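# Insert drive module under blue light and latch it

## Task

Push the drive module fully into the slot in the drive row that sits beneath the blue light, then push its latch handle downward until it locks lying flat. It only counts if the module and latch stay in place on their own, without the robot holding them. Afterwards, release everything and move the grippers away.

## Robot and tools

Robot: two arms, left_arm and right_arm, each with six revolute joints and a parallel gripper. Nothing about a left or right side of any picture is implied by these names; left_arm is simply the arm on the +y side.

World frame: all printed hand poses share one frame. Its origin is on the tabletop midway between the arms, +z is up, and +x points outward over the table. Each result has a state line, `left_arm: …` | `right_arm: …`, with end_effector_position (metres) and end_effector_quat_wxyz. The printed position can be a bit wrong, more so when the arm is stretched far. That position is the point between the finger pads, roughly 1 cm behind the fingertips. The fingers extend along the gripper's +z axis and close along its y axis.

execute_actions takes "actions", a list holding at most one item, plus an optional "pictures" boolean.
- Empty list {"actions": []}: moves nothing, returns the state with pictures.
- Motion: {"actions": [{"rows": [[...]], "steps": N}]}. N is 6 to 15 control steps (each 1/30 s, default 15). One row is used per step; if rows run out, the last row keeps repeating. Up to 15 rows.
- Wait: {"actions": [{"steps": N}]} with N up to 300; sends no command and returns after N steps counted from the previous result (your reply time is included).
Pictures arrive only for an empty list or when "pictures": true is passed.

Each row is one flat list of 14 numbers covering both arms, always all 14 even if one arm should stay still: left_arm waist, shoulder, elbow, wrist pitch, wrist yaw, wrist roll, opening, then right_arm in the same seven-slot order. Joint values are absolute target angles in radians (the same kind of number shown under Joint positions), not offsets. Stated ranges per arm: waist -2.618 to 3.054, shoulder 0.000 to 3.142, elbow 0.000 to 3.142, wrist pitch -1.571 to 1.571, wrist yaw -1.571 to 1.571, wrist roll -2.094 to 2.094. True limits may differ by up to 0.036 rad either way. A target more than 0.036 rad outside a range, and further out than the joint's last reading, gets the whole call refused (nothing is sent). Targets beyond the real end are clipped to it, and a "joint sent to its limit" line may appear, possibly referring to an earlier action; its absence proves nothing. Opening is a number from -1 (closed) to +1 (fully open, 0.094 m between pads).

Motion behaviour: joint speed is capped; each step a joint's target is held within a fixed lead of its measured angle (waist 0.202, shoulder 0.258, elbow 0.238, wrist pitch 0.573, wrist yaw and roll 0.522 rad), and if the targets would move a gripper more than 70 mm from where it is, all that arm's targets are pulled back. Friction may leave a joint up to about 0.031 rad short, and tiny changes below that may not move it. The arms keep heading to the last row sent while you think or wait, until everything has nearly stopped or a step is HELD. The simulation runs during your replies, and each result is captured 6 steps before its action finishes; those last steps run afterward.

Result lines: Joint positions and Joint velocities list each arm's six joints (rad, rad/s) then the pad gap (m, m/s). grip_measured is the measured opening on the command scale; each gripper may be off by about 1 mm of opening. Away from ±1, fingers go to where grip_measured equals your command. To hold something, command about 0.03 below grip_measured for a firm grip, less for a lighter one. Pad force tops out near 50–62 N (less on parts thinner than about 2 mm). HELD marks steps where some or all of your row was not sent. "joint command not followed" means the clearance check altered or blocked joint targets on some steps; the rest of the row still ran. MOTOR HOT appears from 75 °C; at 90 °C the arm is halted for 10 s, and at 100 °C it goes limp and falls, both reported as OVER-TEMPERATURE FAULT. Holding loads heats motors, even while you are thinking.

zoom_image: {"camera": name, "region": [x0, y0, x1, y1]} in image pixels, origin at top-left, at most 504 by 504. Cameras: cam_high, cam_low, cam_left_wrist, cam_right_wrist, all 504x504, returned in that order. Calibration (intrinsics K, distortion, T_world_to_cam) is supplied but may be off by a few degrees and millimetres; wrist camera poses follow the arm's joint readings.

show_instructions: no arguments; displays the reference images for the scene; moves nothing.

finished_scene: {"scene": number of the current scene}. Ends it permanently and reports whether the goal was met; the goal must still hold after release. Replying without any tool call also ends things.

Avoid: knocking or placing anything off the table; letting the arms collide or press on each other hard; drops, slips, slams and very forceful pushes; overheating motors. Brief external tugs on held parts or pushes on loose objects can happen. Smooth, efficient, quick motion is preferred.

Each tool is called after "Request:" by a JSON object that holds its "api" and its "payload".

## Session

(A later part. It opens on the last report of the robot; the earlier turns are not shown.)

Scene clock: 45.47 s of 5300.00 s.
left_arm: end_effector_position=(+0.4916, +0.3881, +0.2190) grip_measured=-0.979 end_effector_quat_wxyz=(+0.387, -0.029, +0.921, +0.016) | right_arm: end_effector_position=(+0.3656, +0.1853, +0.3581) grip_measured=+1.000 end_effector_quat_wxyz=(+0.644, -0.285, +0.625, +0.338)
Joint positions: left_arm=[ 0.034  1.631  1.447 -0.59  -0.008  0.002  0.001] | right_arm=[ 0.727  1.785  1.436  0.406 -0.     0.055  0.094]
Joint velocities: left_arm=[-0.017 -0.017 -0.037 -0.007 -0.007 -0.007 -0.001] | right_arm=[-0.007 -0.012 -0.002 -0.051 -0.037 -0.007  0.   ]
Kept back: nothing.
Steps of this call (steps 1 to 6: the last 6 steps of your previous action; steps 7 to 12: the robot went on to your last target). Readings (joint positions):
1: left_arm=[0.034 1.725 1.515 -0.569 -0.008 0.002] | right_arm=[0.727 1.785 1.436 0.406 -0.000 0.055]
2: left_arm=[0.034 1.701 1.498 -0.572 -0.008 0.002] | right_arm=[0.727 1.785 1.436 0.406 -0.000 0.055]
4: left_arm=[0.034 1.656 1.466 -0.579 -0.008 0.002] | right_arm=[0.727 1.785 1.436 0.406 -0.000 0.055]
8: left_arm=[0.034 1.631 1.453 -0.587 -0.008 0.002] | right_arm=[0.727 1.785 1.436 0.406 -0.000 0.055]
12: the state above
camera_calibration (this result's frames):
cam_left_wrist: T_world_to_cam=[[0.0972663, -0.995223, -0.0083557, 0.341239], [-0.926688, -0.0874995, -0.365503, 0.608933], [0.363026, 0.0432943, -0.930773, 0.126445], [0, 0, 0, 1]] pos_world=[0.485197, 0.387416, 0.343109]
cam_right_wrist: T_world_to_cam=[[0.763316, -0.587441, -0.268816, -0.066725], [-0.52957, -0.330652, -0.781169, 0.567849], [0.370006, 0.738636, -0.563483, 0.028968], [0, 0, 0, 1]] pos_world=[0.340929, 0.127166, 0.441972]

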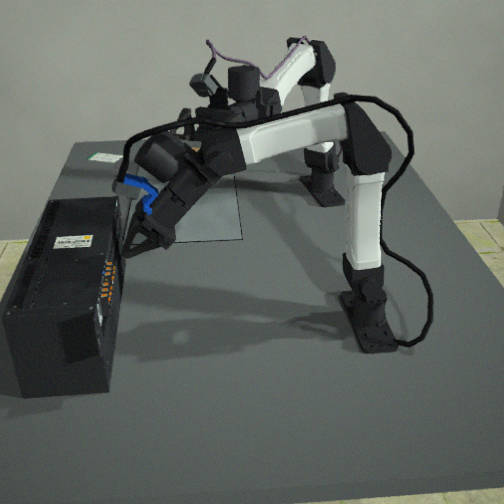

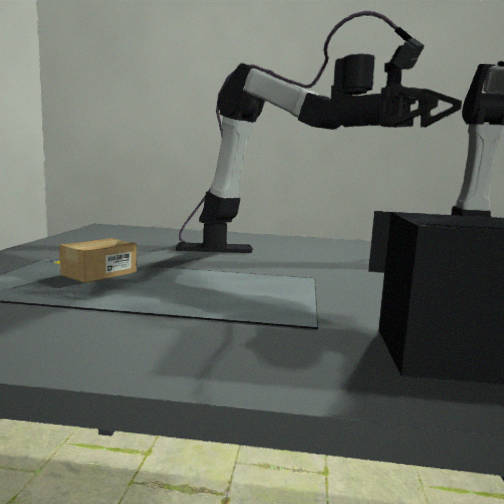

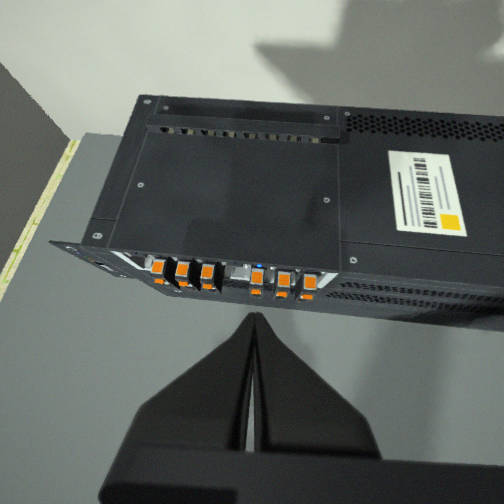

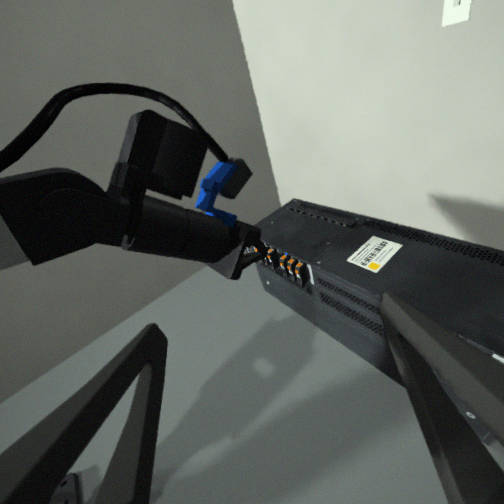

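Request:
{"api": "execute_actions", "payload": {"actions": [{"rows":[[0.04,1.2,1.05,-0.55,-0.015,0.008,-1,0.4,1.5,1.3,0.3,0,0.05,1]],"steps":15}]}}

Request:
{"api": "execute_actions", "payload": {"actions": [{"steps":20}]}}

Request:
{"api": "finished_scene", "payload": {"scene": 2}}

Scene clock: 45.93 s of 5300.00 s.
left_arm: end_effector_position=(+0.3906, +0.3819, +0.2300) grip_measured=-0.979 end_effector_quat_wxyz=(+0.423, -0.028, +0.906, +0.017) | right_arm: end_effector_position=(+0.4338, +0.0211, +0.4083) grip_measured=+1.000 end_effector_quat_wxyz=(+0.703, -0.182, +0.644, +0.240)
Joint positions: left_arm=[ 0.034  1.196  1.07  -0.571 -0.008  0.002  0.001] | right_arm=[ 0.418  1.54   1.321  0.322 -0.003  0.055  0.094]
Joint velocities: left_arm=[-0.002 -0.017  0.002  0.183 -0.022  0.007  0.001] | right_arm=[-0.979 -0.637 -0.022 -0.007  0.198  0.007  0.   ]
Steps of this call (steps 1 to 5: the robot went on to your last target; steps 6 to 14: the first 9 steps of this action). Readings (joint positions):
6: left_arm=[0.034 1.600 1.402 -0.555 -0.008 0.002] | right_arm=[0.718 1.771 1.425 0.400 -0.006 0.055]
7: left_arm=[0.034 1.532 1.316 -0.542 -0.008 0.002] | right_arm=[0.700 1.742 1.395 0.381 -0.010 0.055]
9: left_arm=[0.034 1.364 1.151 -0.555 -0.008 0.002] | right_arm=[0.635 1.678 1.353 0.349 -0.011 0.055]
13: left_arm=[0.034 1.199 1.070 -0.578 -0.008 0.002] | right_arm=[0.456 1.563 1.324 0.324 -0.009 0.055]
14: the state above

Scene clock: 46.60 s of 5300.00 s.
left_arm: end_effector_position=(+0.3908, +0.3819, +0.2296) grip_measured=-0.979 end_effector_quat_wxyz=(+0.423, -0.028, +0.905, +0.017) | right_arm: end_effector_position=(+0.4308, +0.0021, +0.4227) grip_measured=+1.000 end_effector_quat_wxyz=(+0.714, -0.168, +0.640, +0.231)
Joint positions: left_arm=[ 0.034  1.196  1.067 -0.568 -0.008  0.002  0.001] | right_arm=[0.393 1.494 1.314 0.306 0.007 0.055 0.094]
Joint velocities: left_arm=[0.002 0.007 0.002 0.066 0.007 0.051 0.   ] | right_arm=[-0.002  0.002 -0.012 -0.051 -0.081 -0.051  0.   ]
Kept back: nothing.
Steps of this call (steps 1 to 6: the last 6 steps of your previous action; steps 7 to 20: the robot went on to your last target). Readings (joint positions):
1: left_arm=[0.034 1.196 1.070 -0.568 -0.008 0.002] | right_arm=[0.392 1.521 1.321 0.322 0.002 0.055]
2: left_arm=[0.034 1.196 1.068 -0.568 -0.008 0.002] | right_arm=[0.380 1.507 1.321 0.322 0.007 0.055]
4: left_arm=[0.034 1.196 1.067 -0.568 -0.008 0.002] | right_arm=[0.381 1.495 1.321 0.323 0.007 0.055]
8: left_arm=[0.034 1.196 1.067 -0.568 -0.008 0.002] | right_arm=[0.393 1.494 1.316 0.314 0.007 0.055]
20: the state above

The scene is finished: the task was done.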